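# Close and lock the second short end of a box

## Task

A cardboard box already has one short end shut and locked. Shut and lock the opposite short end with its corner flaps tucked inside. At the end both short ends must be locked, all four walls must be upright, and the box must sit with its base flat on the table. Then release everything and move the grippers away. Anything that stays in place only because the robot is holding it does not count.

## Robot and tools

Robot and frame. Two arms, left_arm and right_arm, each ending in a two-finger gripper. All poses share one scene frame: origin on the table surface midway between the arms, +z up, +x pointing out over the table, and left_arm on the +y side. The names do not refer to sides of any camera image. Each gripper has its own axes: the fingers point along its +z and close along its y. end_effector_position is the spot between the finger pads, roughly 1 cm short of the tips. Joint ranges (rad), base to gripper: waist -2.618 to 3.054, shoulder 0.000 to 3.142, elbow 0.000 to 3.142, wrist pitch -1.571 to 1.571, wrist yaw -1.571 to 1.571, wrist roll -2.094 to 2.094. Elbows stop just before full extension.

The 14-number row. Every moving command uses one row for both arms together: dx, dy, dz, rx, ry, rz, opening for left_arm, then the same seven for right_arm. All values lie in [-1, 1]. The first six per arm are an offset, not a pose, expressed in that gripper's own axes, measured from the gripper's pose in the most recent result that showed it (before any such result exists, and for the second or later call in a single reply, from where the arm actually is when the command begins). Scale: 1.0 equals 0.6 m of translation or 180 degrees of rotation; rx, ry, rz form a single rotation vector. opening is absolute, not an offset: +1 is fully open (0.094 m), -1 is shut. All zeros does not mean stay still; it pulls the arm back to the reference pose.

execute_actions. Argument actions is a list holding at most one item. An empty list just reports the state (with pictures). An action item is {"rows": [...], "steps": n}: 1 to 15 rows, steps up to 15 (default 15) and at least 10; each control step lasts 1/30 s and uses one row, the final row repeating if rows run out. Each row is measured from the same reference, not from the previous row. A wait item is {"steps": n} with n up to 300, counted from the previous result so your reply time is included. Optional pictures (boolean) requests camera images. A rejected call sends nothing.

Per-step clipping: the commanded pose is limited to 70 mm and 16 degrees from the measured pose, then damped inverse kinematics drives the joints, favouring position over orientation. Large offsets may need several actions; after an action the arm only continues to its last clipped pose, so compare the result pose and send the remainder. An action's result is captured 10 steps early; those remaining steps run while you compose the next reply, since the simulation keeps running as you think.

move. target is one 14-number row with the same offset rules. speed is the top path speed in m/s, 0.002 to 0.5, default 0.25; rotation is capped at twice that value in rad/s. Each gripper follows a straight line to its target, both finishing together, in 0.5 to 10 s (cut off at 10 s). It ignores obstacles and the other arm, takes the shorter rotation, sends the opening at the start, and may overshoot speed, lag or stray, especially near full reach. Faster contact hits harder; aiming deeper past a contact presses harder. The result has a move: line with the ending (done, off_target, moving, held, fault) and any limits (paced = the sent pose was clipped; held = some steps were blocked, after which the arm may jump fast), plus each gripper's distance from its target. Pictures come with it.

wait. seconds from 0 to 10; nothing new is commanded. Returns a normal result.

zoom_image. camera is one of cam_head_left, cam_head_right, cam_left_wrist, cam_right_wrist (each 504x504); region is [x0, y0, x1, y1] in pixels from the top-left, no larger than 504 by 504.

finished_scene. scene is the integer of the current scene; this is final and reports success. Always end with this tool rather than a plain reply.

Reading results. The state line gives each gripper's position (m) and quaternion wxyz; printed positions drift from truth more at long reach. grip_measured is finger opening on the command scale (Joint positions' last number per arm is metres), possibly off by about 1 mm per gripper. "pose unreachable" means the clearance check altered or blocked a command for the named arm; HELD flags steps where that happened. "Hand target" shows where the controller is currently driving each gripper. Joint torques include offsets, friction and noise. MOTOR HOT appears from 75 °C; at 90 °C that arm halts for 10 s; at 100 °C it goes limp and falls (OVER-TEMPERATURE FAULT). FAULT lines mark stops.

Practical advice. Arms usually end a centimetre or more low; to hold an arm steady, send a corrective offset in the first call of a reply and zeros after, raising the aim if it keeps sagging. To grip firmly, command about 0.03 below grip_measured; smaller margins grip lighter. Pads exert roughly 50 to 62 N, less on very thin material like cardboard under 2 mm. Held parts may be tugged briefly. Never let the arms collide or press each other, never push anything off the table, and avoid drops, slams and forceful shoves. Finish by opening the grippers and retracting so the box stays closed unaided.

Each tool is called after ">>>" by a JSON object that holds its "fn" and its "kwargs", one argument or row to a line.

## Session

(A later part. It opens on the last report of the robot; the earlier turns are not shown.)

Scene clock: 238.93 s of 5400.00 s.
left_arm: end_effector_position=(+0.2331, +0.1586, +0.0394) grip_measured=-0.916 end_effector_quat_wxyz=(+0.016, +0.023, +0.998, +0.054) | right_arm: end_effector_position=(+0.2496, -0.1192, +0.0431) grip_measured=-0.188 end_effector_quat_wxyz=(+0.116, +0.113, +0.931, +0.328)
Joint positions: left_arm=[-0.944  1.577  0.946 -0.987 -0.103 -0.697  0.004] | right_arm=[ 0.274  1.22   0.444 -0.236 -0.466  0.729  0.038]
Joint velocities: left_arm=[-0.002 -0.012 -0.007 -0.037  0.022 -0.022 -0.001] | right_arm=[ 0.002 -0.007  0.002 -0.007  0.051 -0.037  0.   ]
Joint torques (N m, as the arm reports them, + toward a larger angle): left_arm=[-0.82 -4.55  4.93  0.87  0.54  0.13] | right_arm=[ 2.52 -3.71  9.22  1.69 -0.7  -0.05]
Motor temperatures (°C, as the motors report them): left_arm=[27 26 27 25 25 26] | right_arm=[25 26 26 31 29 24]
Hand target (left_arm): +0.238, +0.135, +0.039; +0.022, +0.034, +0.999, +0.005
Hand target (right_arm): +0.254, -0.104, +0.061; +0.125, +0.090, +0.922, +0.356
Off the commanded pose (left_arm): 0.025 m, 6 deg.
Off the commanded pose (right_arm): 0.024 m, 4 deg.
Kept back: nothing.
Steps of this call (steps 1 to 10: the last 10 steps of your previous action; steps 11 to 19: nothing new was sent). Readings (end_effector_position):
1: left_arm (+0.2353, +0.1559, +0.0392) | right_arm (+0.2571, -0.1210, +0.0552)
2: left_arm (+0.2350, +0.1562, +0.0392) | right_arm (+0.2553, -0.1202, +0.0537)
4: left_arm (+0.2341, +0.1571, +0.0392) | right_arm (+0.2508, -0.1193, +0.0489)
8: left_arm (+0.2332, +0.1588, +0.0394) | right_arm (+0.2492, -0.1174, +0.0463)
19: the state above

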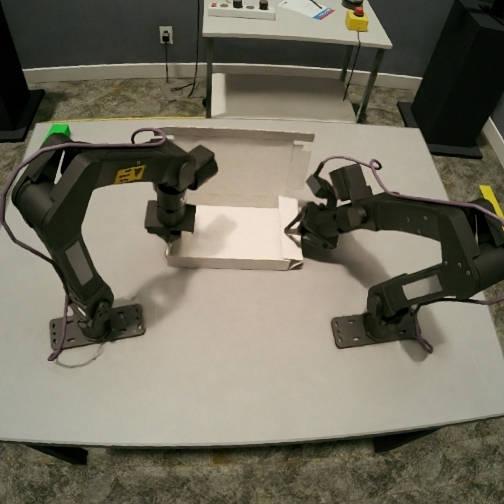

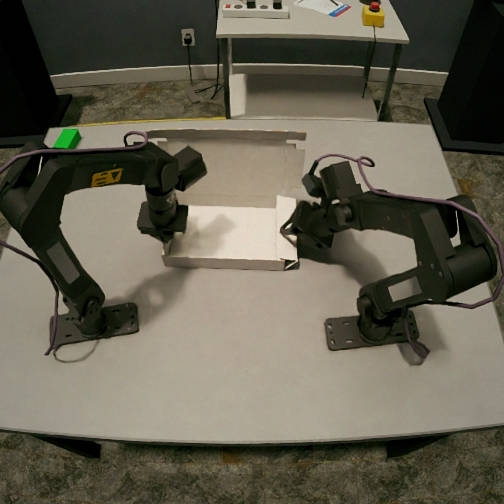

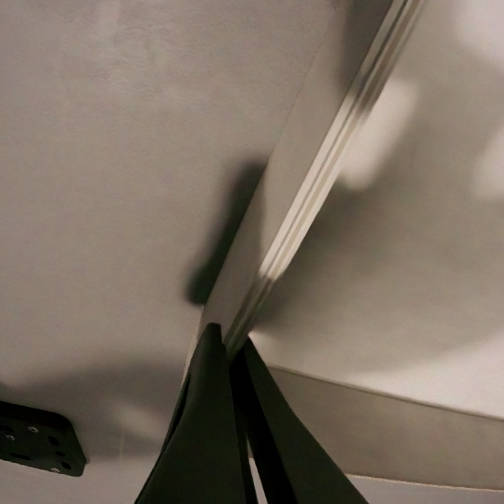

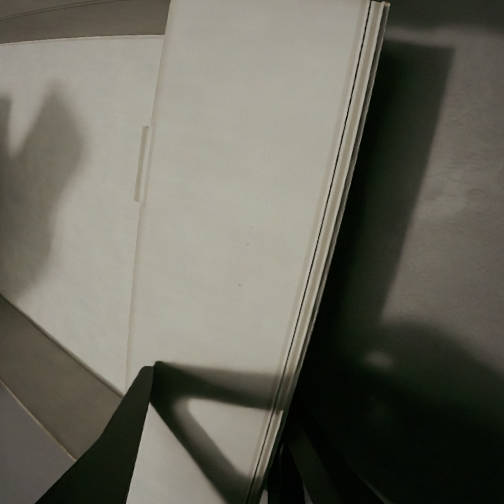

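>>> {"fn": "execute_actions", "kwargs": {
  "actions": [
    {"rows": [[-0.008,-0.041,0,0.032,0,0.008,-0.945, -0.003,0.040,-0.006,-0.012,-0.001,-0.018,-0.19],[-0.008,-0.042,0,0.033,0,0.008,-0.945, -0.003,0.042,-0.006,-0.005,-0.003,-0.022,-0.19],[-0.008,-0.043,0,0.034,0,0.008,-0.945, -0.003,0.043,-0.005,0.003,-0.004,-0.025,-0.19],[-0.008,-0.044,0,0.035,0,0.008,-0.945, -0.002,0.044,-0.005,0.010,-0.005,-0.028,-0.20],[-0.008,-0.045,0,0.036,0,0.008,-0.945, -0.002,0.045,-0.005,0.018,-0.006,-0.032,-0.20],[-0.008,-0.046,0,0.037,0,0.008,-0.945, -0.002,0.046,-0.005,0.025,-0.008,-0.035,-0.21],[-0.008,-0.047,0,0.038,0,0.008,-0.945, -0.002,0.047,-0.004,0.033,-0.009,-0.038,-0.21],[-0.008,-0.048,0,0.039,0,0.008,-0.945, -0.001,0.048,-0.004,0.040,-0.010,-0.042,-0.22],[-0.008,-0.049,0,0.040,0,0.008,-0.945, -0.001,0.049,-0.004,0.048,-0.012,-0.045,-0.22],[-0.008,-0.050,0,0.040,0,0.008,-0.945, -0.001,0.050,-0.004,0.055,-0.013,-0.048,-0.23],[-0.008,-0.050,0,0.040,0,0.008,-0.945, -0.001,0.051,-0.003,0.063,-0.014,-0.052,-0.23],[-0.008,-0.050,0,0.040,0,0.008,-0.945, 0,0.052,-0.003,0.070,-0.015,-0.055,-0.24],[-0.008,-0.050,0,0.040,0,0.008,-0.945, 0,0.053,-0.003,0.078,-0.017,-0.058,-0.24],[-0.008,-0.050,0,0.040,0,0.008,-0.945, 0,0.0545,-0.0025,0.085,-0.018,-0.062,-0.25]], "steps": 15}
  ]
}}

>>> {"fn": "wait", "kwargs": {
  "seconds": 0.3
}}

Scene clock: 241.40 s of 5400.00 s.
left_arm: end_effector_position=(+0.2323, +0.1567, +0.0392) grip_measured=-0.916 end_effector_quat_wxyz=(+0.014, +0.025, +0.998, +0.049) | right_arm: end_effector_position=(+0.2479, -0.1160, +0.0434) grip_measured=-0.196 end_effector_quat_wxyz=(+0.123, +0.099, +0.943, +0.294)
Joint positions: left_arm=[-0.944  1.577  0.946 -0.984 -0.092 -0.692  0.004] | right_arm=[ 0.341  1.22   0.48  -0.288 -0.376  0.733  0.038]
Joint velocities: left_arm=[ 0.007  0.017 -0.007 -0.007  0.11   0.066 -0.001] | right_arm=[ 0.52   0.002  0.31  -0.462  0.637 -0.022 -0.002]
Joint torques (N m, as the arm reports them, + toward a larger angle): left_arm=[-0.65 -4.09  4.91  0.81  0.66  0.12] | right_arm=[ 2.07 -3.82 10.1   1.94 -0.85  0.03]
Motor temperatures (°C, as the motors report them): left_arm=[27 26 27 26 26 26] | right_arm=[25 26 26 31 29 24]
Steps of this call (steps 1 to 69: nothing new was sent; steps 70 to 74: the first 5 steps of this action). Readings (end_effector_position):
70: left_arm (+0.2328, +0.1573, +0.0392) | right_arm (+0.2497, -0.1198, +0.0424)
71: left_arm (+0.2326, +0.1569, +0.0392) | right_arm (+0.2492, -0.1187, +0.0425)
73: left_arm (+0.2325, +0.1568, +0.0392) | right_arm (+0.2486, -0.1168, +0.0431)
74: the state above

Scene clock: 242.03 s of 5400.00 s.
left_arm: end_effector_position=(+0.2313, +0.1512, +0.0387) grip_measured=-0.916 end_effector_quat_wxyz=(+0.009, +0.031, +0.999, +0.035) | right_arm: end_effector_position=(+0.2423, -0.1146, +0.0474) grip_measured=-0.247 end_effector_quat_wxyz=(+0.140, +0.058, +0.976, +0.157)
Joint positions: left_arm=[-0.944  1.577  0.946 -0.972 -0.065 -0.681  0.004] | right_arm=[ 0.553  1.274  0.639 -0.517 -0.062  0.763  0.035]
Joint velocities: left_arm=[-0.007  0.002 -0.007  0.066 -0.095 -0.051 -0.001] | right_arm=[ 0.007 -0.007 -0.002  0.081  0.066 -0.066 -0.001]
Joint torques (N m, as the arm reports them, + toward a larger angle): left_arm=[-0.78 -4.16  5.09  0.8   0.5   0.08] | right_arm=[ 1.77 -2.89 10.26  1.64 -0.33  0.02]
Motor temperatures (°C, as the motors report them): left_arm=[27 26 27 26 26 26] | right_arm=[25 26 26 31 29 24]
Hand target (left_arm): +0.236, +0.130, +0.039; +0.013, +0.038, +0.999, -0.007
Hand target (right_arm): +0.253, -0.095, +0.066; +0.159, +0.046, +0.968, +0.189
Off the commanded pose (left_arm): 0.023 m, 5 deg.
Off the commanded pose (right_arm): 0.029 m, 4 deg.
Kept back: nothing.
Steps of this call (steps 1 to 10: the last 10 steps of your previous action; steps 11 to 19: nothing new was sent). Readings (end_effector_position):
1: left_arm (+0.2322, +0.1565, +0.0391) | right_arm (+0.2470, -0.1153, +0.0436)
2: left_arm (+0.2319, +0.1562, +0.0391) | right_arm (+0.2459, -0.1145, +0.0441)
4: left_arm (+0.2314, +0.1557, +0.0390) | right_arm (+0.2439, -0.1132, +0.0456)
8: left_arm (+0.2310, +0.1552, +0.0390) | right_arm (+0.2429, -0.1107, +0.0486)
19: the state above

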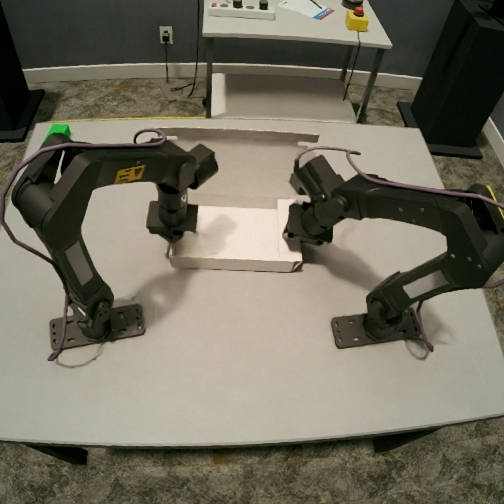

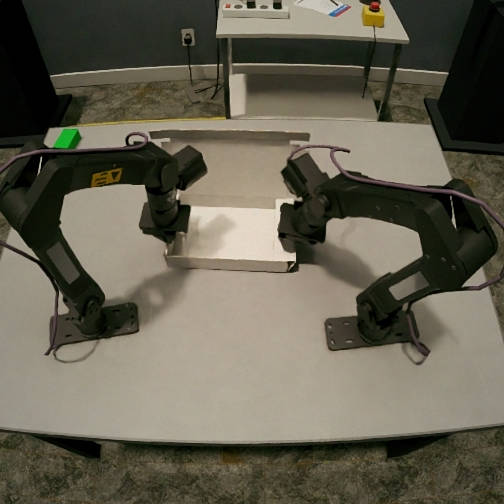

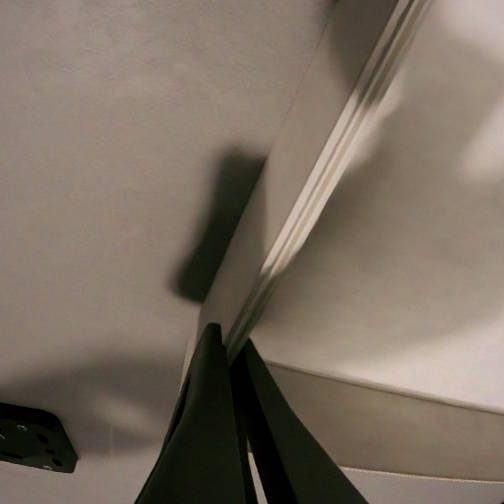

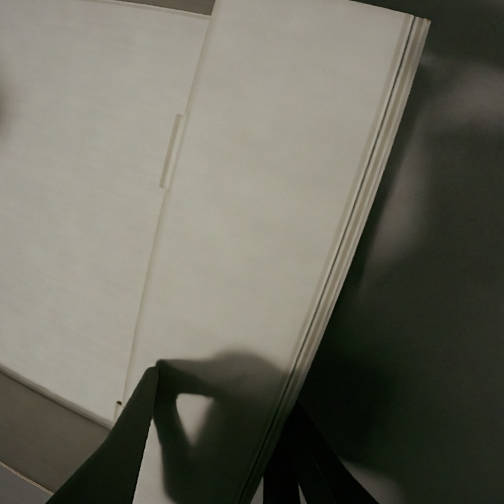

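>>> {"fn": "execute_actions", "kwargs": {
  "actions": []
}}

Scene clock: 243.60 s of 5400.00 s.
left_arm: end_effector_position=(+0.2313, +0.1512, +0.0387) grip_measured=-0.916 end_effector_quat_wxyz=(+0.009, +0.031, +0.999, +0.035) | right_arm: end_effector_position=(+0.2423, -0.1147, +0.0474) grip_measured=-0.247 end_effector_quat_wxyz=(+0.140, +0.058, +0.976, +0.156)
Joint positions: left_arm=[-0.944  1.577  0.946 -0.972 -0.065 -0.681  0.004] | right_arm=[ 0.554  1.274  0.639 -0.517 -0.061  0.763  0.035]
Joint velocities: left_arm=[ 0.002  0.017 -0.022  0.007  0.051  0.081 -0.   ] | right_arm=[ 0.002 -0.002  0.007  0.007 -0.051 -0.037  0.   ]
Joint torques (N m, as the arm reports them, + toward a larger angle): left_arm=[-0.78 -4.23  5.09  0.84  0.54  0.07] | right_arm=[ 1.67 -2.87 10.21  1.61 -0.22  0.  ]
Motor temperatures (°C, as the motors report them): left_arm=[27 26 27 26 26 26] | right_arm=[25 26 27 31 29 24]
Hand target (left_arm): +0.236, +0.130, +0.039; +0.013, +0.038, +0.999, -0.007
Hand target (right_arm): +0.253, -0.095, +0.066; +0.159, +0.046, +0.968, +0.189
Off the commanded pose (left_arm): 0.023 m, 5 deg.
Off the commanded pose (right_arm): 0.029 m, 4 deg.
Kept back: nothing.
Steps of this call (steps 1 to 47: nothing new was sent). Readings (end_effector_position):
1: left_arm (+0.2313, +0.1512, +0.0387) | right_arm (+0.2422, -0.1146, +0.0474)
2: left_arm (+0.2313, +0.1512, +0.0387) | right_arm (+0.2422, -0.1146, +0.0474)
4: left_arm (+0.2313, +0.1512, +0.0387) | right_arm (+0.2422, -0.1146, +0.0474)
8: left_arm (+0.2313, +0.1512, +0.0387) | right_arm (+0.2423, -0.1147, +0.0474)
47: the state above

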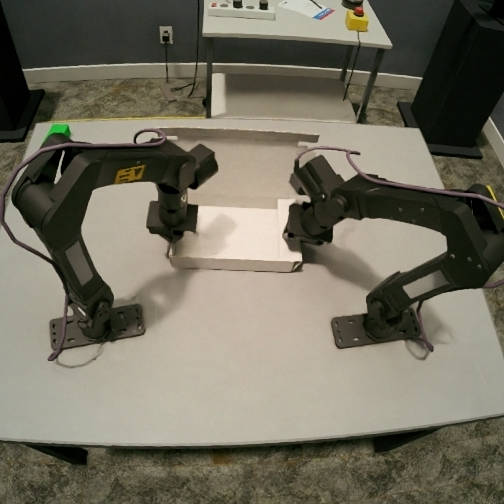

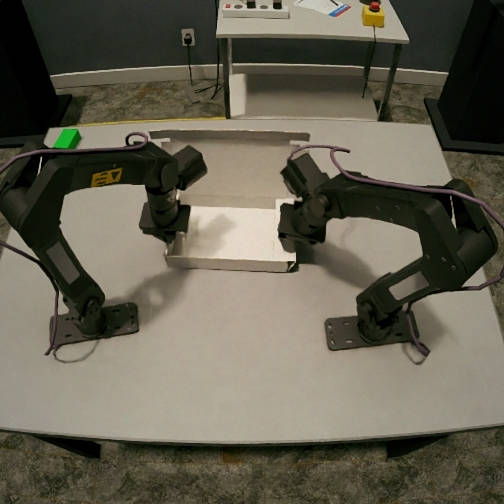

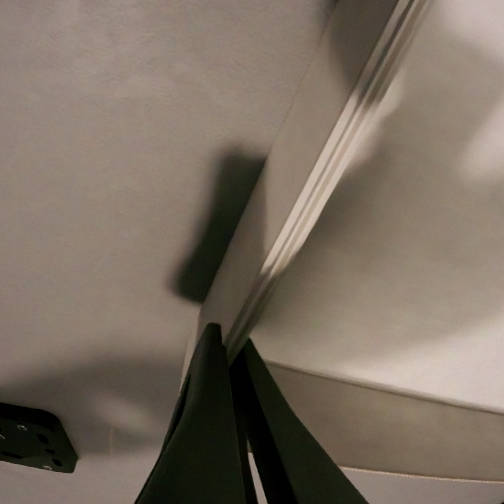

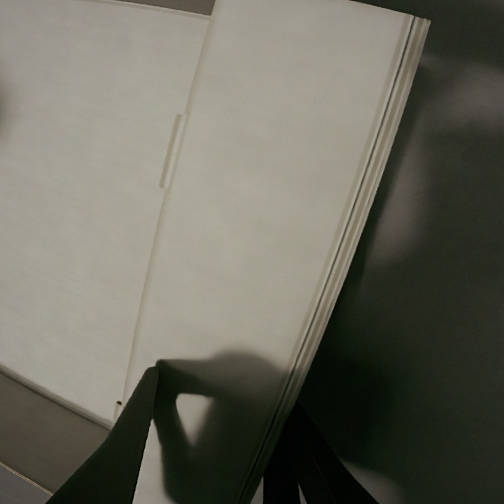

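>>> {"fn": "execute_actions", "kwargs": {
  "actions": [
    {"rows": [[-0.010,-0.035,-0.003,0.027,-0.0035,0.004,-0.945,-0.020,0.043,-0.012,-0.012,-0.010,-0.003,-0.25],[-0.010,-0.035,-0.003,0.027,-0.0035,0.004,-0.945,-0.0195,0.0425,-0.010,-0.006,-0.011,-0.006,-0.25],[-0.010,-0.035,-0.003,0.027,-0.0035,0.004,-0.945,-0.019,0.042,-0.008,0.0,-0.012,-0.009,-0.25],[-0.010,-0.035,-0.003,0.027,-0.0035,0.004,-0.945,-0.0185,0.0415,-0.006,0.006,-0.013,-0.012,-0.25],[-0.010,-0.035,-0.003,0.027,-0.0035,0.004,-0.945,-0.018,0.041,-0.004,0.012,-0.014,-0.015,-0.25],[-0.010,-0.035,-0.003,0.027,-0.0035,0.004,-0.945,-0.0175,0.0405,-0.002,0.018,-0.015,-0.018,-0.25],[-0.010,-0.035,-0.003,0.027,-0.0035,0.004,-0.945,-0.017,0.040,0.0,0.024,-0.016,-0.021,-0.25],[-0.010,-0.035,-0.003,0.027,-0.0035,0.004,-0.945,-0.0165,0.0395,0.002,0.030,-0.017,-0.024,-0.25],[-0.010,-0.035,-0.003,0.027,-0.0035,0.004,-0.945,-0.016,0.039,0.004,0.036,-0.018,-0.027,-0.25],[-0.010,-0.035,-0.003,0.027,-0.0035,0.004,-0.945,-0.0155,0.0385,0.006,0.042,-0.019,-0.030,-0.25],[-0.010,-0.035,-0.003,0.027,-0.0035,0.004,-0.945,-0.015,0.038,0.008,0.048,-0.020,-0.033,-0.25],[-0.010,-0.035,-0.003,0.027,-0.0035,0.004,-0.945,-0.0145,0.0375,0.010,0.054,-0.021,-0.036,-0.25],[-0.010,-0.035,-0.003,0.027,-0.0035,0.004,-0.945,-0.014,0.037,0.012,0.060,-0.022,-0.039,-0.25],[-0.010,-0.035,-0.003,0.027,-0.0035,0.004,-0.945,-0.0135,0.0365,0.013,0.066,-0.023,-0.042,-0.25],[-0.010,-0.035,-0.003,0.027,-0.0035,0.004,-0.945,-0.013,0.036,0.014,0.070,-0.024,-0.044,-0.25]], "steps": 15}
  ]
}}

>>> {"fn": "wait", "kwargs": {
  "seconds": 0.5
}}

Scene clock: 246.93 s of 5400.00 s.
left_arm: end_effector_position=(+0.2313, +0.1511, +0.0387) grip_measured=-0.916 end_effector_quat_wxyz=(+0.009, +0.031, +0.999, +0.035) | right_arm: end_effector_position=(+0.2417, -0.1126, +0.0470) grip_measured=-0.247 end_effector_quat_wxyz=(+0.142, +0.052, +0.981, +0.125)
Joint positions: left_arm=[-0.944  1.577  0.946 -0.972 -0.065 -0.68   0.004] | right_arm=[ 0.603  1.31   0.68  -0.559  0.003  0.785  0.035]
Joint velocities: left_arm=[-0.012  0.002  0.002  0.066 -0.037  0.095 -0.001] | right_arm=[ 0.369  0.315  0.256 -0.227  0.403  0.051  0.   ]
Joint torques (N m, as the arm reports them, + toward a larger angle): left_arm=[-0.72 -4.52  5.32  0.77  0.54  0.03] | right_arm=[ 1.69 -3.17  9.87  1.67 -0.36 -0.06]
Motor temperatures (°C, as the motors report them): left_arm=[27 26 27 26 26 26] | right_arm=[25 26 27 31 28 24]
Steps of this call (steps 1 to 90: nothing new was sent; then 0.17 s passed at rest; steps 91 to 95: the first 5 steps of this action). Readings (end_effector_position):
91: left_arm (+0.2314, +0.1511, +0.0387) | right_arm (+0.2420, -0.1149, +0.0474)
92: left_arm (+0.2314, +0.1511, +0.0387) | right_arm (+0.2418, -0.1145, +0.0477)
94: left_arm (+0.2314, +0.1511, +0.0387) | right_arm (+0.2417, -0.1132, +0.0475)
95: the state above

Scene clock: 247.77 s of 5400.00 s.
left_arm: end_effector_position=(+0.2317, +0.1497, +0.0386) grip_measured=-0.916 end_effector_quat_wxyz=(+0.010, +0.031, +0.999, +0.032) | right_arm: end_effector_position=(+0.2424, -0.1098, +0.0396) grip_measured=-0.247 end_effector_quat_wxyz=(+0.162, +0.014, +0.987, +0.017)
Joint positions: left_arm=[-0.944  1.577  0.946 -0.967 -0.06  -0.679  0.004] | right_arm=[ 0.743  1.448  0.782 -0.656  0.215  0.821  0.035]
Joint velocities: left_arm=[ 0.007  0.012 -0.007 -0.081 -0.037 -0.037 -0.   ] | right_arm=[ 0.012 -0.007  0.002 -0.007 -0.022 -0.007  0.   ]
Joint torques (N m, as the arm reports them, + toward a larger angle): left_arm=[-0.67 -4.52  5.34  0.72  0.48  0.07] | right_arm=[ 1.39 -3.49  9.29  1.3   0.17  0.05]
Motor temperatures (°C, as the motors report them): left_arm=[27 26 27 26 26 26] | right_arm=[25 26 27 31 28 24]
Hand target (left_arm): +0.236, +0.131, +0.040; +0.013, +0.038, +0.999, -0.007
Hand target (right_arm): +0.252, -0.093, +0.049; +0.181, +0.011, +0.983, +0.039
Off the commanded pose (left_arm): 0.020 m, 5 deg.
Off the commanded pose (right_arm): 0.022 m, 3 deg.
Kept back: nothing.
Steps of this call (steps 1 to 10: the last 10 steps of your previous action; steps 11 to 25: nothing new was sent). Readings (end_effector_position):
1: left_arm (+0.2313, +0.1511, +0.0387) | right_arm (+0.2415, -0.1120, +0.0461)
2: left_arm (+0.2313, +0.1509, +0.0386) | right_arm (+0.2415, -0.1115, +0.0452)
4: left_arm (+0.2313, +0.1507, +0.0386) | right_arm (+0.2412, -0.1105, +0.0430)
8: left_arm (+0.2313, +0.1506, +0.0386) | right_arm (+0.2413, -0.1087, +0.0410)
25: the state above

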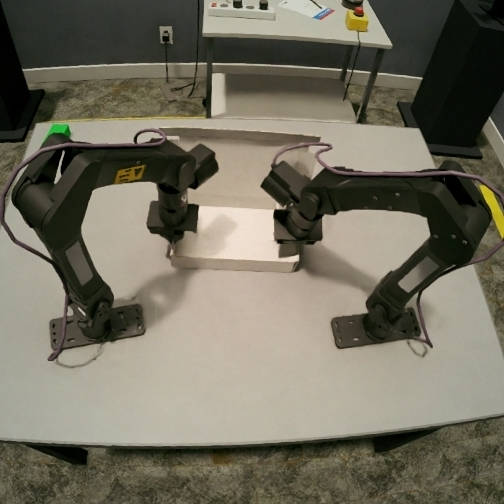

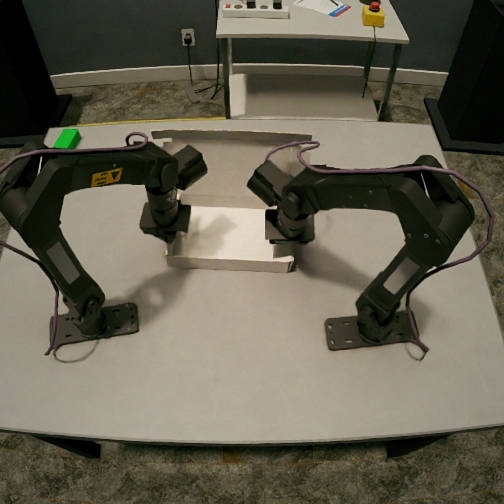

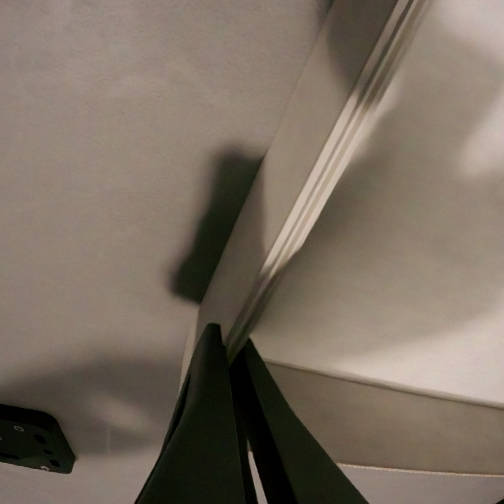

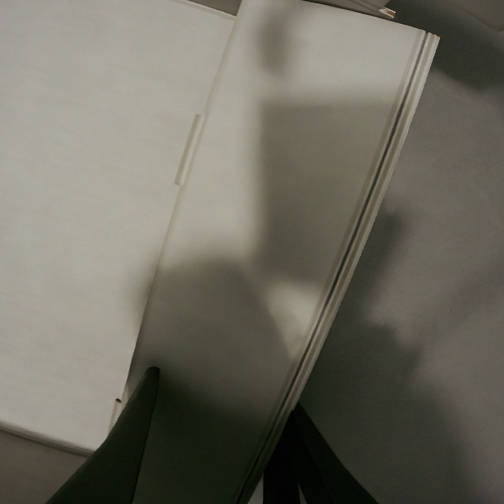

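>>> {"fn": "execute_actions", "kwargs": {
  "actions": [
    {"rows": [[-0.009,-0.031,-0.003,0.025,-0.003,0.004,-0.945,-0.0187,0.0284,-0.0072,-0.012,-0.012,-0.001,-0.265],[-0.009,-0.031,-0.003,0.025,-0.003,0.004,-0.945,-0.0182,0.0278,-0.0057,-0.012,-0.012,-0.001,-0.28],[-0.009,-0.030,-0.003,0.025,-0.003,0.004,-0.945,-0.0177,0.0271,-0.0041,-0.011,-0.012,-0.001,-0.294],[-0.009,-0.030,-0.003,0.024,-0.003,0.004,-0.945,-0.0171,0.0265,-0.0026,-0.011,-0.012,-0.001,-0.308],[-0.009,-0.030,-0.003,0.024,-0.003,0.004,-0.945,-0.0166,0.0259,-0.001,-0.011,-0.012,-0.001,-0.323],[-0.009,-0.029,-0.003,0.024,-0.003,0.004,-0.945,-0.0161,0.0253,0.0005,-0.010,-0.012,-0.001,-0.337],[-0.009,-0.029,-0.003,0.024,-0.003,0.004,-0.945,-0.0156,0.0247,0.0021,-0.010,-0.012,-0.001,-0.352],[-0.009,-0.028,-0.003,0.023,-0.003,0.004,-0.945,-0.0151,0.024,0.0036,-0.010,-0.012,-0.001,-0.366],[-0.009,-0.028,-0.003,0.023,-0.003,0.004,-0.945,-0.0146,0.0234,0.0052,-0.009,-0.012,-0.001,-0.381],[-0.009,-0.028,-0.003,0.023,-0.003,0.004,-0.945,-0.0141,0.0228,0.0067,-0.009,-0.012,-0.001,-0.395],[-0.009,-0.027,-0.003,0.023,-0.003,0.004,-0.945,-0.0135,0.0222,0.0083,-0.009,-0.012,-0.001,-0.41],[-0.009,-0.027,-0.003,0.022,-0.003,0.004,-0.945,-0.013,0.0216,0.0098,-0.009,-0.012,-0.001,-0.424],[-0.009,-0.027,-0.003,0.022,-0.003,0.004,-0.945,-0.0125,0.0209,0.0114,-0.009,-0.012,-0.001,-0.439],[-0.009,-0.026,-0.003,0.022,-0.003,0.004,-0.945,-0.012,0.0203,0.013,-0.009,-0.012,-0.001,-0.453],[-0.009,-0.026,-0.003,0.022,-0.003,0.004,-0.945,-0.0115,0.0197,0.0145,-0.009,-0.012,-0.001,-0.468]], "steps": 15}
  ]
}}

>>> {"fn": "wait", "kwargs": {
  "seconds": 0.5
}}

Scene clock: 250.10 s of 5400.00 s.
left_arm: end_effector_position=(+0.2319, +0.1493, +0.0386) grip_measured=-0.916 end_effector_quat_wxyz=(+0.010, +0.031, +0.999, +0.031) | right_arm: end_effector_position=(+0.2431, -0.1110, +0.0392) grip_measured=-0.314 end_effector_quat_wxyz=(+0.164, +0.014, +0.986, +0.014)
Joint positions: left_arm=[-0.944  1.577  0.946 -0.965 -0.06  -0.679  0.004] | right_arm=[ 0.743  1.45   0.782 -0.657  0.223  0.822  0.032]
Joint velocities: left_arm=[-0.007  0.017  0.007  0.007 -0.022 -0.037 -0.   ] | right_arm=[-0.007 -0.002 -0.007  0.022 -0.007 -0.037 -0.012]
Joint torques (N m, as the arm reports them, + toward a larger angle): left_arm=[-0.37 -4.65  5.34  0.73  0.48  0.1 ] | right_arm=[ 1.58 -3.41  8.58  1.48  0.09 -0.01]
Motor temperatures (°C, as the motors report them): left_arm=[27 26 27 26 26 26] | right_arm=[25 26 27 31 28 24]
Steps of this call (steps 1 to 65: nothing new was sent; steps 66 to 70: the first 5 steps of this action). Readings (end_effector_position):
66: left_arm (+0.2317, +0.1497, +0.0386) | right_arm (+0.2425, -0.1099, +0.0396)
67: left_arm (+0.2317, +0.1496, +0.0386) | right_arm (+0.2426, -0.1101, +0.0396)
69: left_arm (+0.2318, +0.1494, +0.0386) | right_arm (+0.2429, -0.1107, +0.0393)
70: the state above

Scene clock: 250.93 s of 5400.00 s.
left_arm: end_effector_position=(+0.2322, +0.1490, +0.0385) grip_measured=-0.916 end_effector_quat_wxyz=(+0.011, +0.031, +0.999, +0.030) | right_arm: end_effector_position=(+0.2455, -0.1131, +0.0384) grip_measured=-0.461 end_effector_quat_wxyz=(+0.169, +0.016, +0.985, +0.006)
Joint positions: left_arm=[-0.944  1.577  0.946 -0.963 -0.059 -0.679  0.004] | right_arm=[ 0.743  1.457  0.782 -0.653  0.242  0.822  0.025]
Joint velocities: left_arm=[-0.002 -0.017  0.007  0.007 -0.037  0.007 -0.001] | right_arm=[ 0.002 -0.007 -0.012  0.022 -0.007 -0.081  0.001]
Joint torques (N m, as the arm reports them, + toward a larger angle): left_arm=[-0.12 -4.77  5.13  0.67  0.42  0.14] | right_arm=[ 1.06 -2.99  5.44  1.73  0.01 -0.09]
Motor temperatures (°C, as the motors report them): left_arm=[27 26 27 26 26 26] | right_arm=[25 26 27 31 28 24]
Hand target (left_arm): +0.236, +0.134, +0.040; +0.013, +0.038, +0.999, -0.003
Hand target (right_arm): +0.251, -0.099, +0.035; +0.180, +0.010, +0.983, +0.030
Off the commanded pose (left_arm): 0.016 m, 4 deg.
Off the commanded pose (right_arm): 0.017 m, 3 deg.
Kept back: nothing.
Steps of this call (steps 1 to 10: the last 10 steps of your previous action; steps 11 to 25: nothing new was sent). Readings (end_effector_position):
1: left_arm (+0.2319, +0.1493, +0.0386) | right_arm (+0.2433, -0.1112, +0.0393)
2: left_arm (+0.2319, +0.1492, +0.0385) | right_arm (+0.2435, -0.1114, +0.0393)
4: left_arm (+0.2320, +0.1492, +0.0385) | right_arm (+0.2438, -0.1118, +0.0391)
8: left_arm (+0.2321, +0.1491, +0.0385) | right_arm (+0.2445, -0.1127, +0.0388)
25: the state above

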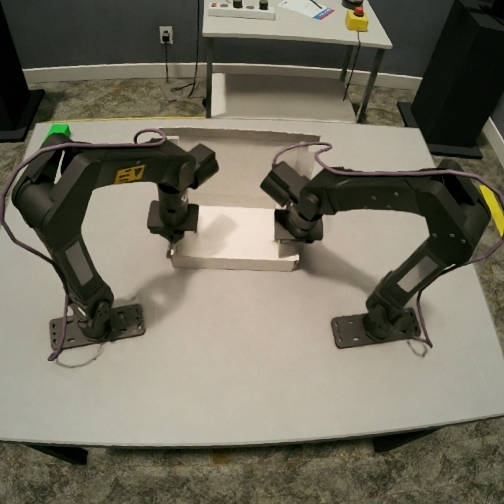

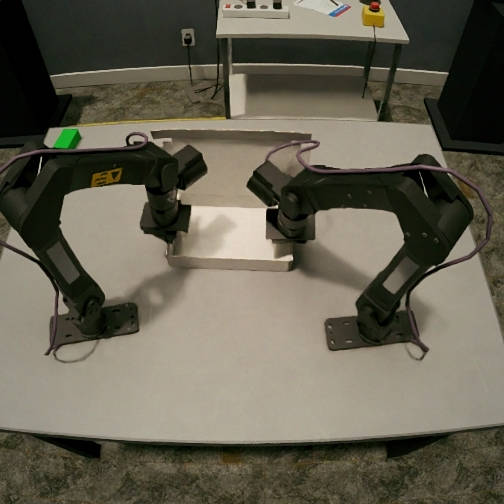

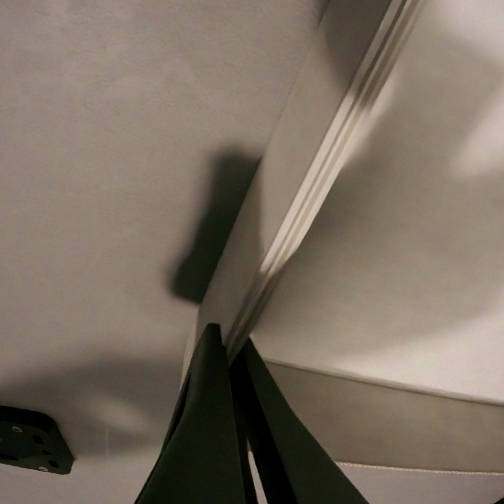

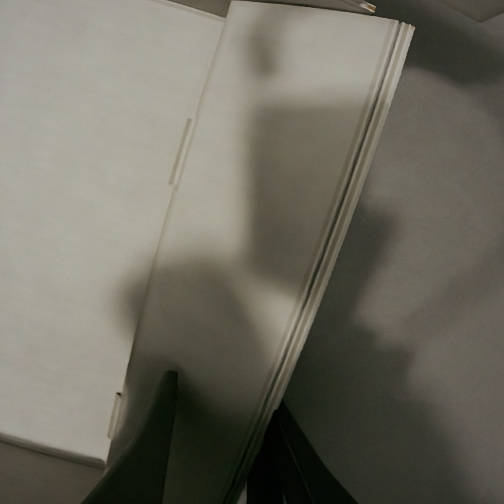

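>>> {"fn": "execute_actions", "kwargs": {
  "actions": [
    {"rows": [[-0.008,-0.024,-0.003,0.021,-0.002,0.004,-0.945,-0.0053,0.0231,0.0105,-0.015,-0.007,-0.001,-0.475],[-0.008,-0.024,-0.003,0.021,-0.002,0.004,-0.945,-0.0046,0.0225,0.0125,-0.015,-0.007,-0.001,-0.482],[-0.008,-0.024,-0.003,0.021,-0.002,0.004,-0.945,-0.0039,0.0219,0.0145,-0.015,-0.007,-0.001,-0.49],[-0.008,-0.024,-0.003,0.021,-0.002,0.004,-0.945,-0.0032,0.0213,0.0165,-0.015,-0.007,-0.001,-0.50],[-0.008,-0.023,-0.003,0.021,-0.002,0.004,-0.945,-0.0026,0.0207,0.0185,-0.015,-0.007,-0.001,-0.51],[-0.008,-0.023,-0.003,0.021,-0.002,0.004,-0.945,-0.0019,0.0201,0.0205,-0.015,-0.007,-0.001,-0.522],[-0.008,-0.023,-0.003,0.021,-0.002,0.004,-0.945,-0.0012,0.0195,0.0225,-0.015,-0.007,-0.001,-0.535],[-0.008,-0.023,-0.003,0.021,-0.002,0.004,-0.945,-0.0005,0.0189,0.0245,-0.015,-0.007,-0.001,-0.548],[-0.008,-0.022,-0.003,0.020,-0.002,0.004,-0.945,0.0002,0.0184,0.0265,-0.015,-0.007,-0.001,-0.561],[-0.008,-0.022,-0.003,0.020,-0.002,0.004,-0.945,0.0009,0.0178,0.0285,-0.015,-0.007,-0.001,-0.574],[-0.008,-0.022,-0.003,0.020,-0.002,0.004,-0.945,0.0016,0.0172,0.0305,-0.015,-0.007,-0.001,-0.587],[-0.008,-0.022,-0.003,0.020,-0.002,0.004,-0.945,0.0022,0.0166,0.0325,-0.015,-0.007,-0.001,-0.60],[-0.008,-0.021,-0.003,0.020,-0.002,0.004,-0.945,0.0029,0.016,0.0345,-0.015,-0.007,-0.001,-0.613],[-0.008,-0.021,-0.003,0.020,-0.002,0.004,-0.945,0.0036,0.0154,0.0365,-0.015,-0.007,-0.001,-0.626],[-0.008,-0.021,-0.003,0.020,-0.002,0.004,-0.945,0.0043,0.0148,0.0383,-0.015,-0.007,-0.001,-0.638]], "steps": 15}
  ]
}}

>>> {"fn": "wait", "kwargs": {
  "seconds": 0.5
}}

Scene clock: 252.67 s of 5400.00 s.
left_arm: end_effector_position=(+0.2322, +0.1490, +0.0385) grip_measured=-0.916 end_effector_quat_wxyz=(+0.011, +0.031, +0.999, +0.030) | right_arm: end_effector_position=(+0.2464, -0.1129, +0.0385) grip_measured=-0.502 end_effector_quat_wxyz=(+0.172, +0.016, +0.985, +0.007)
Joint positions: left_arm=[-0.944  1.577  0.946 -0.963 -0.059 -0.679  0.004] | right_arm=[ 0.743  1.457  0.781 -0.648  0.244  0.822  0.023]
Joint velocities: left_arm=[ 0.007 -0.012 -0.007  0.007 -0.022 -0.007 -0.   ] | right_arm=[-0.002 -0.007 -0.076  0.183  0.022  0.022 -0.008]
Joint torques (N m, as the arm reports them, + toward a larger angle): left_arm=[ 0.18 -4.89  5.05  0.66  0.41  0.11] | right_arm=[ 0.67 -3.01  4.29  1.63 -0.02 -0.09]
Motor temperatures (°C, as the motors report them): left_arm=[27 26 27 26 26 26] | right_arm=[25 26 27 32 28 24]
Steps of this call (steps 1 to 47: nothing new was sent; steps 48 to 52: the first 5 steps of this action). Readings (end_effector_position):
48: left_arm (+0.2322, +0.1490, +0.0385) | right_arm (+0.2457, -0.1132, +0.0385)
49: left_arm (+0.2322, +0.1490, +0.0385) | right_arm (+0.2458, -0.1132, +0.0385)
51: left_arm (+0.2322, +0.1490, +0.0385) | right_arm (+0.2462, -0.1130, +0.0386)
52: the state above

Scene clock: 253.50 s of 5400.00 s.
left_arm: end_effector_position=(+0.2322, +0.1490, +0.0385) grip_measured=-0.916 end_effector_quat_wxyz=(+0.011, +0.031, +0.999, +0.030) | right_arm: end_effector_position=(+0.2479, -0.1140, +0.0281) grip_measured=-0.635 end_effector_quat_wxyz=(+0.181, +0.018, +0.983, +0.009)
Joint positions: left_arm=[-0.944  1.577  0.946 -0.963 -0.059 -0.679  0.004] | right_arm=[ 0.743  1.468  0.738 -0.579  0.255  0.822  0.017]
Joint velocities: left_arm=[-0.017  0.007 -0.002 -0.051  0.037 -0.037  0.   ] | right_arm=[-0.007  0.002  0.002 -0.007  0.022  0.051 -0.   ]
Joint torques (N m, as the arm reports them, + toward a larger angle): left_arm=[ 0.34 -4.95  4.99  0.65  0.4   0.18] | right_arm=[-0.03 -2.68  4.32  1.86 -0.17 -0.14]
Motor temperatures (°C, as the motors report them): left_arm=[27 26 27 26 26 26] | right_arm=[25 26 27 32 28 24]
Hand target (left_arm): +0.236, +0.136, +0.040; +0.013, +0.038, +0.999, -0.001
Hand target (right_arm): +0.249, -0.105, +0.018; +0.180, +0.010, +0.983, +0.028
Off the commanded pose (left_arm): 0.014 m, 4 deg.
Off the commanded pose (right_arm): 0.016 m, 3 deg.
Kept back: nothing.
Steps of this call (steps 1 to 10: the last 10 steps of your previous action; steps 11 to 25: nothing new was sent). Readings (end_effector_position):
1: left_arm (+0.2322, +0.1490, +0.0385) | right_arm (+0.2466, -0.1130, +0.0381)
2: left_arm (+0.2322, +0.1490, +0.0385) | right_arm (+0.2467, -0.1132, +0.0376)
4: left_arm (+0.2322, +0.1490, +0.0385) | right_arm (+0.2467, -0.1136, +0.0362)
8: left_arm (+0.2322, +0.1490, +0.0385) | right_arm (+0.2468, -0.1136, +0.0332)
25: the state above

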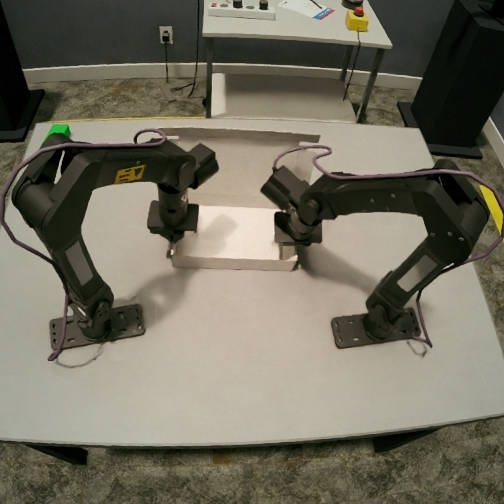

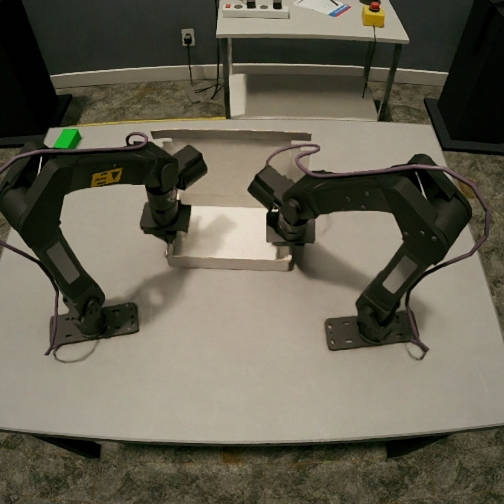

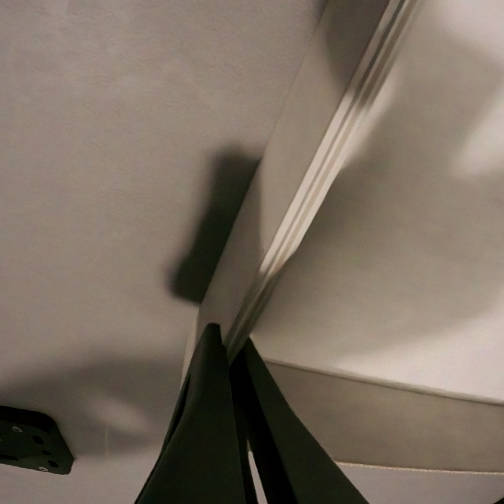

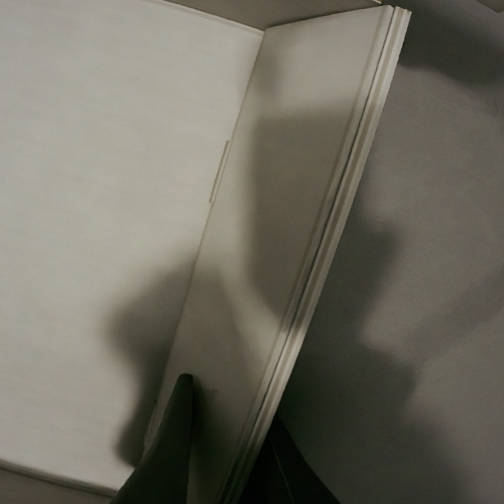

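>>> {"fn": "execute_actions", "kwargs": {
  "actions": [
    {"rows": [[-0.008,-0.021,-0.003,0.020,-0.002,0.004,-0.945,0.005,0.013,0.0167,-0.012,0,-0.003,-0.655],[-0.008,-0.020,-0.003,0.019,-0.002,0.004,-0.945,0.005,0.0113,0.0169,-0.011,0,-0.003,-0.672],[-0.008,-0.019,-0.003,0.019,-0.002,0.004,-0.945,0.005,0.0097,0.0171,-0.010,0,-0.003,-0.689],[-0.008,-0.019,-0.003,0.018,-0.002,0.004,-0.945,0.005,0.008,0.0173,-0.009,0,-0.003,-0.706],[-0.007,-0.018,-0.003,0.017,-0.002,0.004,-0.945,0.005,0.0063,0.0175,-0.008,0,-0.003,-0.723],[-0.007,-0.017,-0.003,0.017,-0.002,0.004,-0.945,0.005,0.0046,0.0177,-0.007,0,-0.003,-0.74],[-0.007,-0.016,-0.003,0.016,-0.002,0.004,-0.945,0.005,0.0029,0.0179,-0.006,0,-0.003,-0.757],[-0.007,-0.016,-0.003,0.015,-0.002,0.004,-0.945,0.005,0.0013,0.0181,-0.005,0,-0.003,-0.774],[-0.006,-0.015,-0.003,0.015,-0.002,0.004,-0.945,0.005,-0.0004,0.0183,-0.004,0,-0.003,-0.791],[-0.006,-0.014,-0.003,0.014,-0.002,0.004,-0.945,0.005,-0.0021,0.0185,-0.003,0,-0.003,-0.808],[-0.006,-0.013,-0.003,0.013,-0.002,0.004,-0.945,0.005,-0.0038,0.0187,-0.002,0,-0.003,-0.825],[-0.006,-0.012,-0.003,0.012,-0.002,0.004,-0.945,0.005,-0.0055,0.0189,-0.001,0,-0.003,-0.842],[-0.005,-0.011,-0.003,0.011,-0.002,0.004,-0.945,0.005,-0.0071,0.0191,0,0,-0.003,-0.859],[-0.005,-0.010,-0.003,0.010,-0.002,0.004,-0.945,0.005,-0.0088,0.0192,0,0,-0.003,-0.876],[-0.005,-0.010,-0.003,0.010,-0.002,0.004,-0.945,0.005,-0.0105,0.0193,0,0,-0.003,-0.89]], "steps": 15}
  ]
}}

>>> {"fn": "wait", "kwargs": {
  "seconds": 0.7
}}

Scene clock: 255.33 s of 5400.00 s.
left_arm: end_effector_position=(+0.2323, +0.1491, +0.0385) grip_measured=-0.916 end_effector_quat_wxyz=(+0.010, +0.031, +0.999, +0.030) | right_arm: end_effector_position=(+0.2479, -0.1158, +0.0269) grip_measured=-0.712 end_effector_quat_wxyz=(+0.182, +0.018, +0.983, +0.006)
Joint positions: left_arm=[-0.942  1.577  0.946 -0.963 -0.059 -0.679  0.004] | right_arm=[ 0.743  1.468  0.731 -0.575  0.262  0.822  0.014]
Joint velocities: left_arm=[ 0.002  0.012 -0.007 -0.037 -0.037 -0.007  0.   ] | right_arm=[ 0.022  0.007 -0.051 -0.007  0.007 -0.037 -0.014]
Joint torques (N m, as the arm reports them, + toward a larger angle): left_arm=[ 0.34 -4.97  4.95  0.61  0.3   0.14] | right_arm=[-0.48 -3.18  4.51  1.6  -0.06 -0.21]
Motor temperatures (°C, as the motors report them): left_arm=[27 26 27 26 26 26] | right_arm=[25 26 27 32 28 24]
Steps of this call (steps 1 to 50: nothing new was sent; steps 51 to 55: the first 5 steps of this action). Readings (end_effector_position):
51: left_arm (+0.2322, +0.1490, +0.0385) | right_arm (+0.2480, -0.1141, +0.0281)
52: left_arm (+0.2322, +0.1490, +0.0385) | right_arm (+0.2481, -0.1144, +0.0281)
54: left_arm (+0.2323, +0.1491, +0.0385) | right_arm (+0.2479, -0.1155, +0.0272)
55: the state above

Scene clock: 256.37 s of 5400.00 s.
left_arm: end_effector_position=(+0.2326, +0.1491, +0.0385) grip_measured=-0.916 end_effector_quat_wxyz=(+0.011, +0.031, +0.999, +0.030) | right_arm: end_effector_position=(+0.2494, -0.1193, +0.0249) grip_measured=-0.885 end_effector_quat_wxyz=(+0.184, +0.020, +0.983, +0.003)
Joint positions: left_arm=[-0.942  1.577  0.946 -0.963 -0.06  -0.679  0.004] | right_arm=[ 0.732  1.468  0.722 -0.565  0.265  0.815  0.005]
Joint velocities: left_arm=[-0.012 -0.002 -0.017  0.007 -0.022  0.007  0.   ] | right_arm=[ 0.017 -0.002 -0.002 -0.066 -0.066 -0.022  0.   ]
Joint torques (N m, as the arm reports them, + toward a larger angle): left_arm=[ 0.12 -5.09  4.82  0.49  0.17  0.15] | right_arm=[-0.78 -3.69  3.79  1.45  0.03 -0.23]
Motor temperatures (°C, as the motors report them): left_arm=[27 26 27 26 26 26] | right_arm=[25 26 27 32 28 24]
Hand target (left_arm): +0.235, +0.143, +0.040; +0.013, +0.038, +0.999, +0.014
Hand target (right_arm): +0.249, -0.120, +0.017; +0.180, +0.013, +0.983, +0.007
Off the commanded pose (left_arm): 0.007 m, 2 deg.
Off the commanded pose (right_arm): 0.009 m, 1 deg.
Kept back: nothing.
Steps of this call (steps 1 to 10: the last 10 steps of your previous action; steps 11 to 31: nothing new was sent). Readings (end_effector_position):
1: left_arm (+0.2323, +0.1491, +0.0385) | right_arm (+0.2479, -0.1161, +0.0267)
2: left_arm (+0.2323, +0.1491, +0.0385) | right_arm (+0.2478, -0.1163, +0.0264)
4: left_arm (+0.2323, +0.1491, +0.0385) | right_arm (+0.2479, -0.1171, +0.0260)
8: left_arm (+0.2324, +0.1492, +0.0385) | right_arm (+0.2480, -0.1185, +0.0252)
31: the state above

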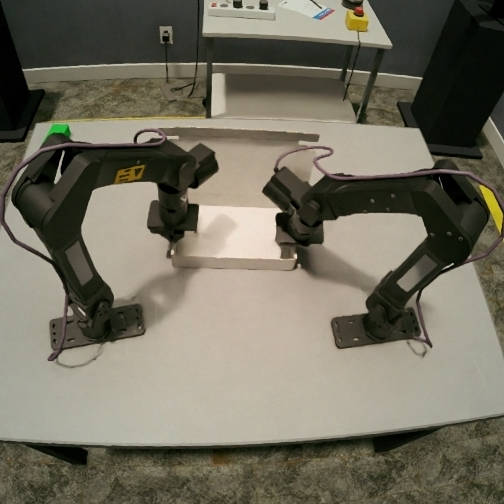

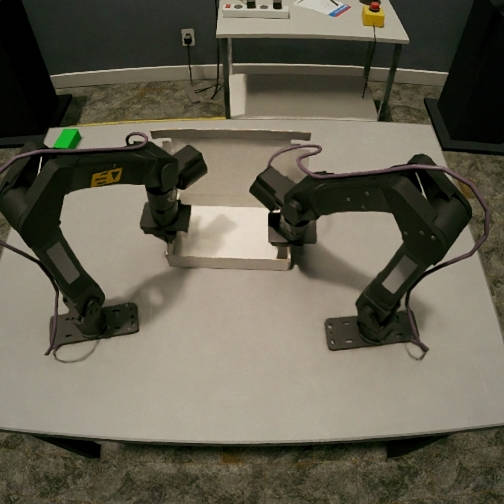

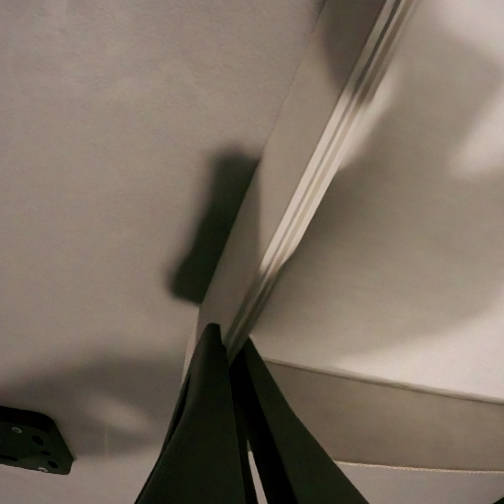

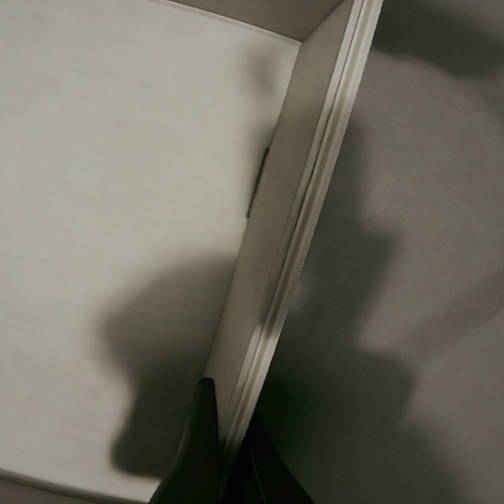

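>>> {"fn": "execute_actions", "kwargs": {
  "actions": [
    {"rows": [[-0.003,-0.006,-0.002,0.006,-0.002,0.003,-0.945,0.003,-0.001,0.010,0,0,0,-0.90],[-0.003,-0.005,-0.002,0.005,-0.002,0.003,-0.945,0.003,-0.001,0.010,0,0,0,-0.91],[-0.003,-0.004,-0.002,0.004,-0.002,0.003,-0.945,0.003,-0.001,0.010,0,0,0,-0.92],[-0.003,-0.003,-0.002,0.003,-0.002,0.003,-0.945,0.003,-0.001,0.010,0,0,0,-0.93],[-0.003,-0.002,-0.002,0.002,-0.002,0.003,-0.945,0.003,-0.001,0.010,0,0,0,-0.94]], "steps": 12}
  ]
}}

>>> {"fn": "wait", "kwargs": {
  "seconds": 0.3
}}

>>> {"fn": "zoom_image", "kwargs": {
  "camera": "cam_right_wrist",
  "region": [150, 0, 400, 300]
}}

Scene clock: 256.90 s of 5400.00 s.
left_arm: end_effector_position=(+0.2326, +0.1491, +0.0385) grip_measured=-0.916 end_effector_quat_wxyz=(+0.011, +0.030, +0.999, +0.030) | right_arm: end_effector_position=(+0.2496, -0.1193, +0.0250) grip_measured=-0.898 end_effector_quat_wxyz=(+0.184, +0.021, +0.983, +0.003)
Joint positions: left_arm=[-0.942  1.577  0.946 -0.963 -0.06  -0.68   0.004] | right_arm=[ 0.732  1.468  0.722 -0.564  0.266  0.817  0.005]
Joint velocities: left_arm=[ 0.007 -0.002 -0.007 -0.022  0.037  0.022  0.001] | right_arm=[ 0.012  0.007 -0.002 -0.022 -0.081  0.066 -0.004]
Joint torques (N m, as the arm reports them, + toward a larger angle): left_arm=[ 0.01 -5.11  4.63  0.45  0.05  0.09] | right_arm=[-0.25 -3.49  4.8   1.31  0.06 -0.11]
Motor temperatures (°C, as the motors report them): left_arm=[27 26 27 26 26 26] | right_arm=[25 26 27 32 28 24]
Steps of this call (steps 1 to 14: nothing new was sent; steps 15 to 16: the first 2 steps of this action). Readings (end_effector_position):
15: left_arm (+0.2326, +0.1491, +0.0385) | right_arm (+0.2495, -0.1194, +0.0250)
16: the state above

Scene clock: 257.53 s of 5400.00 s.
left_arm: end_effector_position=(+0.2326, +0.1492, +0.0385) grip_measured=-0.916 end_effector_quat_wxyz=(+0.011, +0.030, +0.999, +0.030) | right_arm: end_effector_position=(+0.2497, -0.1193, +0.0250) grip_measured=-0.915 end_effector_quat_wxyz=(+0.184, +0.023, +0.983, +0.004)
Joint positions: left_arm=[-0.942  1.577  0.946 -0.963 -0.06  -0.68   0.004] | right_arm=[ 0.732  1.468  0.722 -0.564  0.266  0.82   0.004]
Joint velocities: left_arm=[-0.002 -0.007 -0.002 -0.007 -0.081  0.066  0.   ] | right_arm=[-0.012 -0.007  0.022  0.007 -0.051 -0.066 -0.   ]
Joint torques (N m, as the arm reports them, + toward a larger angle): left_arm=[ 0.07 -5.01  4.71  0.4  -0.03  0.11] | right_arm=[-0.03 -3.44  4.91  1.36  0.14 -0.11]
Motor temperatures (°C, as the motors report them): left_arm=[27 26 27 26 26 26] | right_arm=[25 26 27 32 28 24]
Hand target (left_arm): +0.234, +0.148, +0.040; +0.014, +0.036, +0.999, +0.027
Hand target (right_arm): +0.250, -0.120, +0.019; +0.184, +0.020, +0.983, +0.003
Off the commanded pose (left_arm): 0.002 m, 1 deg.
Off the commanded pose (right_arm): 0.006 m, 0 deg.
Kept back: nothing.
Steps of this call (steps 1 to 10: the last 10 steps of your previous action; steps 11 to 19: nothing new was sent). Readings (end_effector_position):
1: left_arm (+0.2326, +0.1491, +0.0385) | right_arm (+0.2496, -0.1193, +0.0250)
2: left_arm (+0.2326, +0.1491, +0.0385) | right_arm (+0.2497, -0.1193, +0.0250)
4: left_arm (+0.2326, +0.1492, +0.0385) | right_arm (+0.2497, -0.1193, +0.0250)
8: left_arm (+0.2326, +0.1492, +0.0385) | right_arm (+0.2497, -0.1193, +0.0250)
19: the state above

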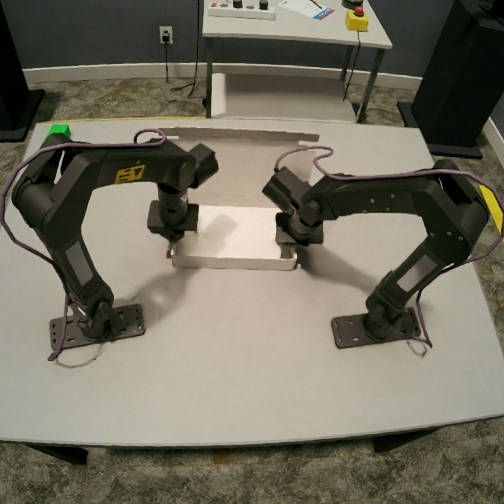

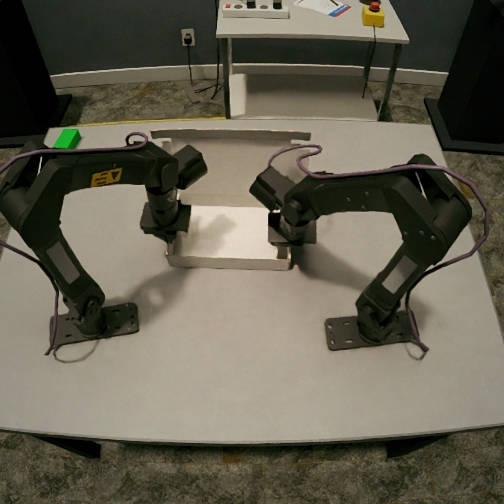

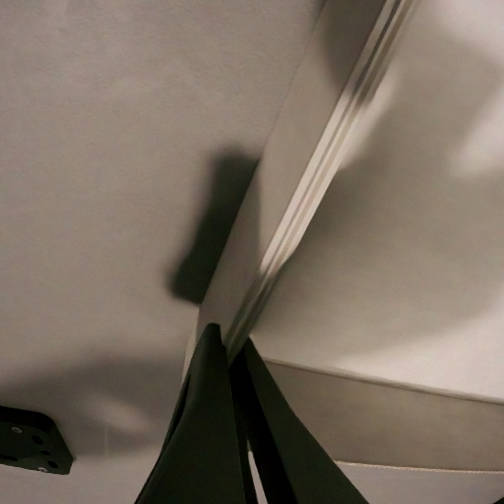

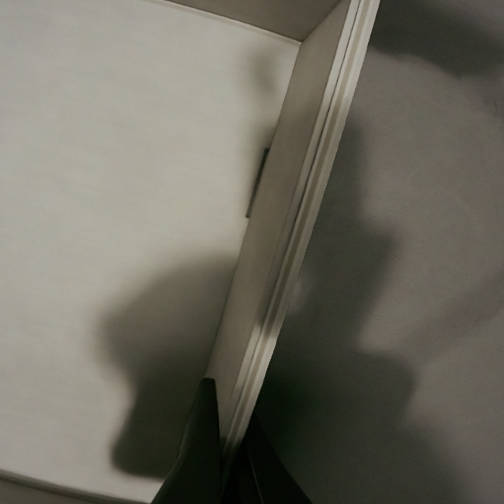

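Region (150, 0, 400, 300) of cam_right_wrist's 504x504 image, scaled by 1.680, with more detail than that image has.

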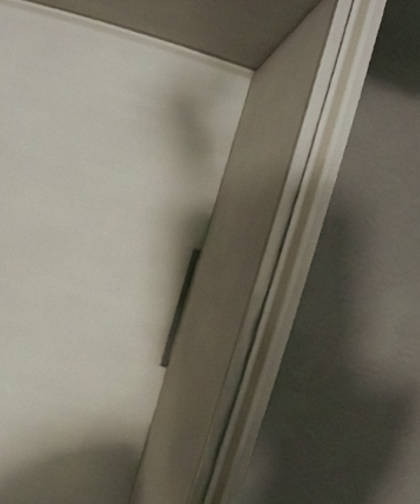

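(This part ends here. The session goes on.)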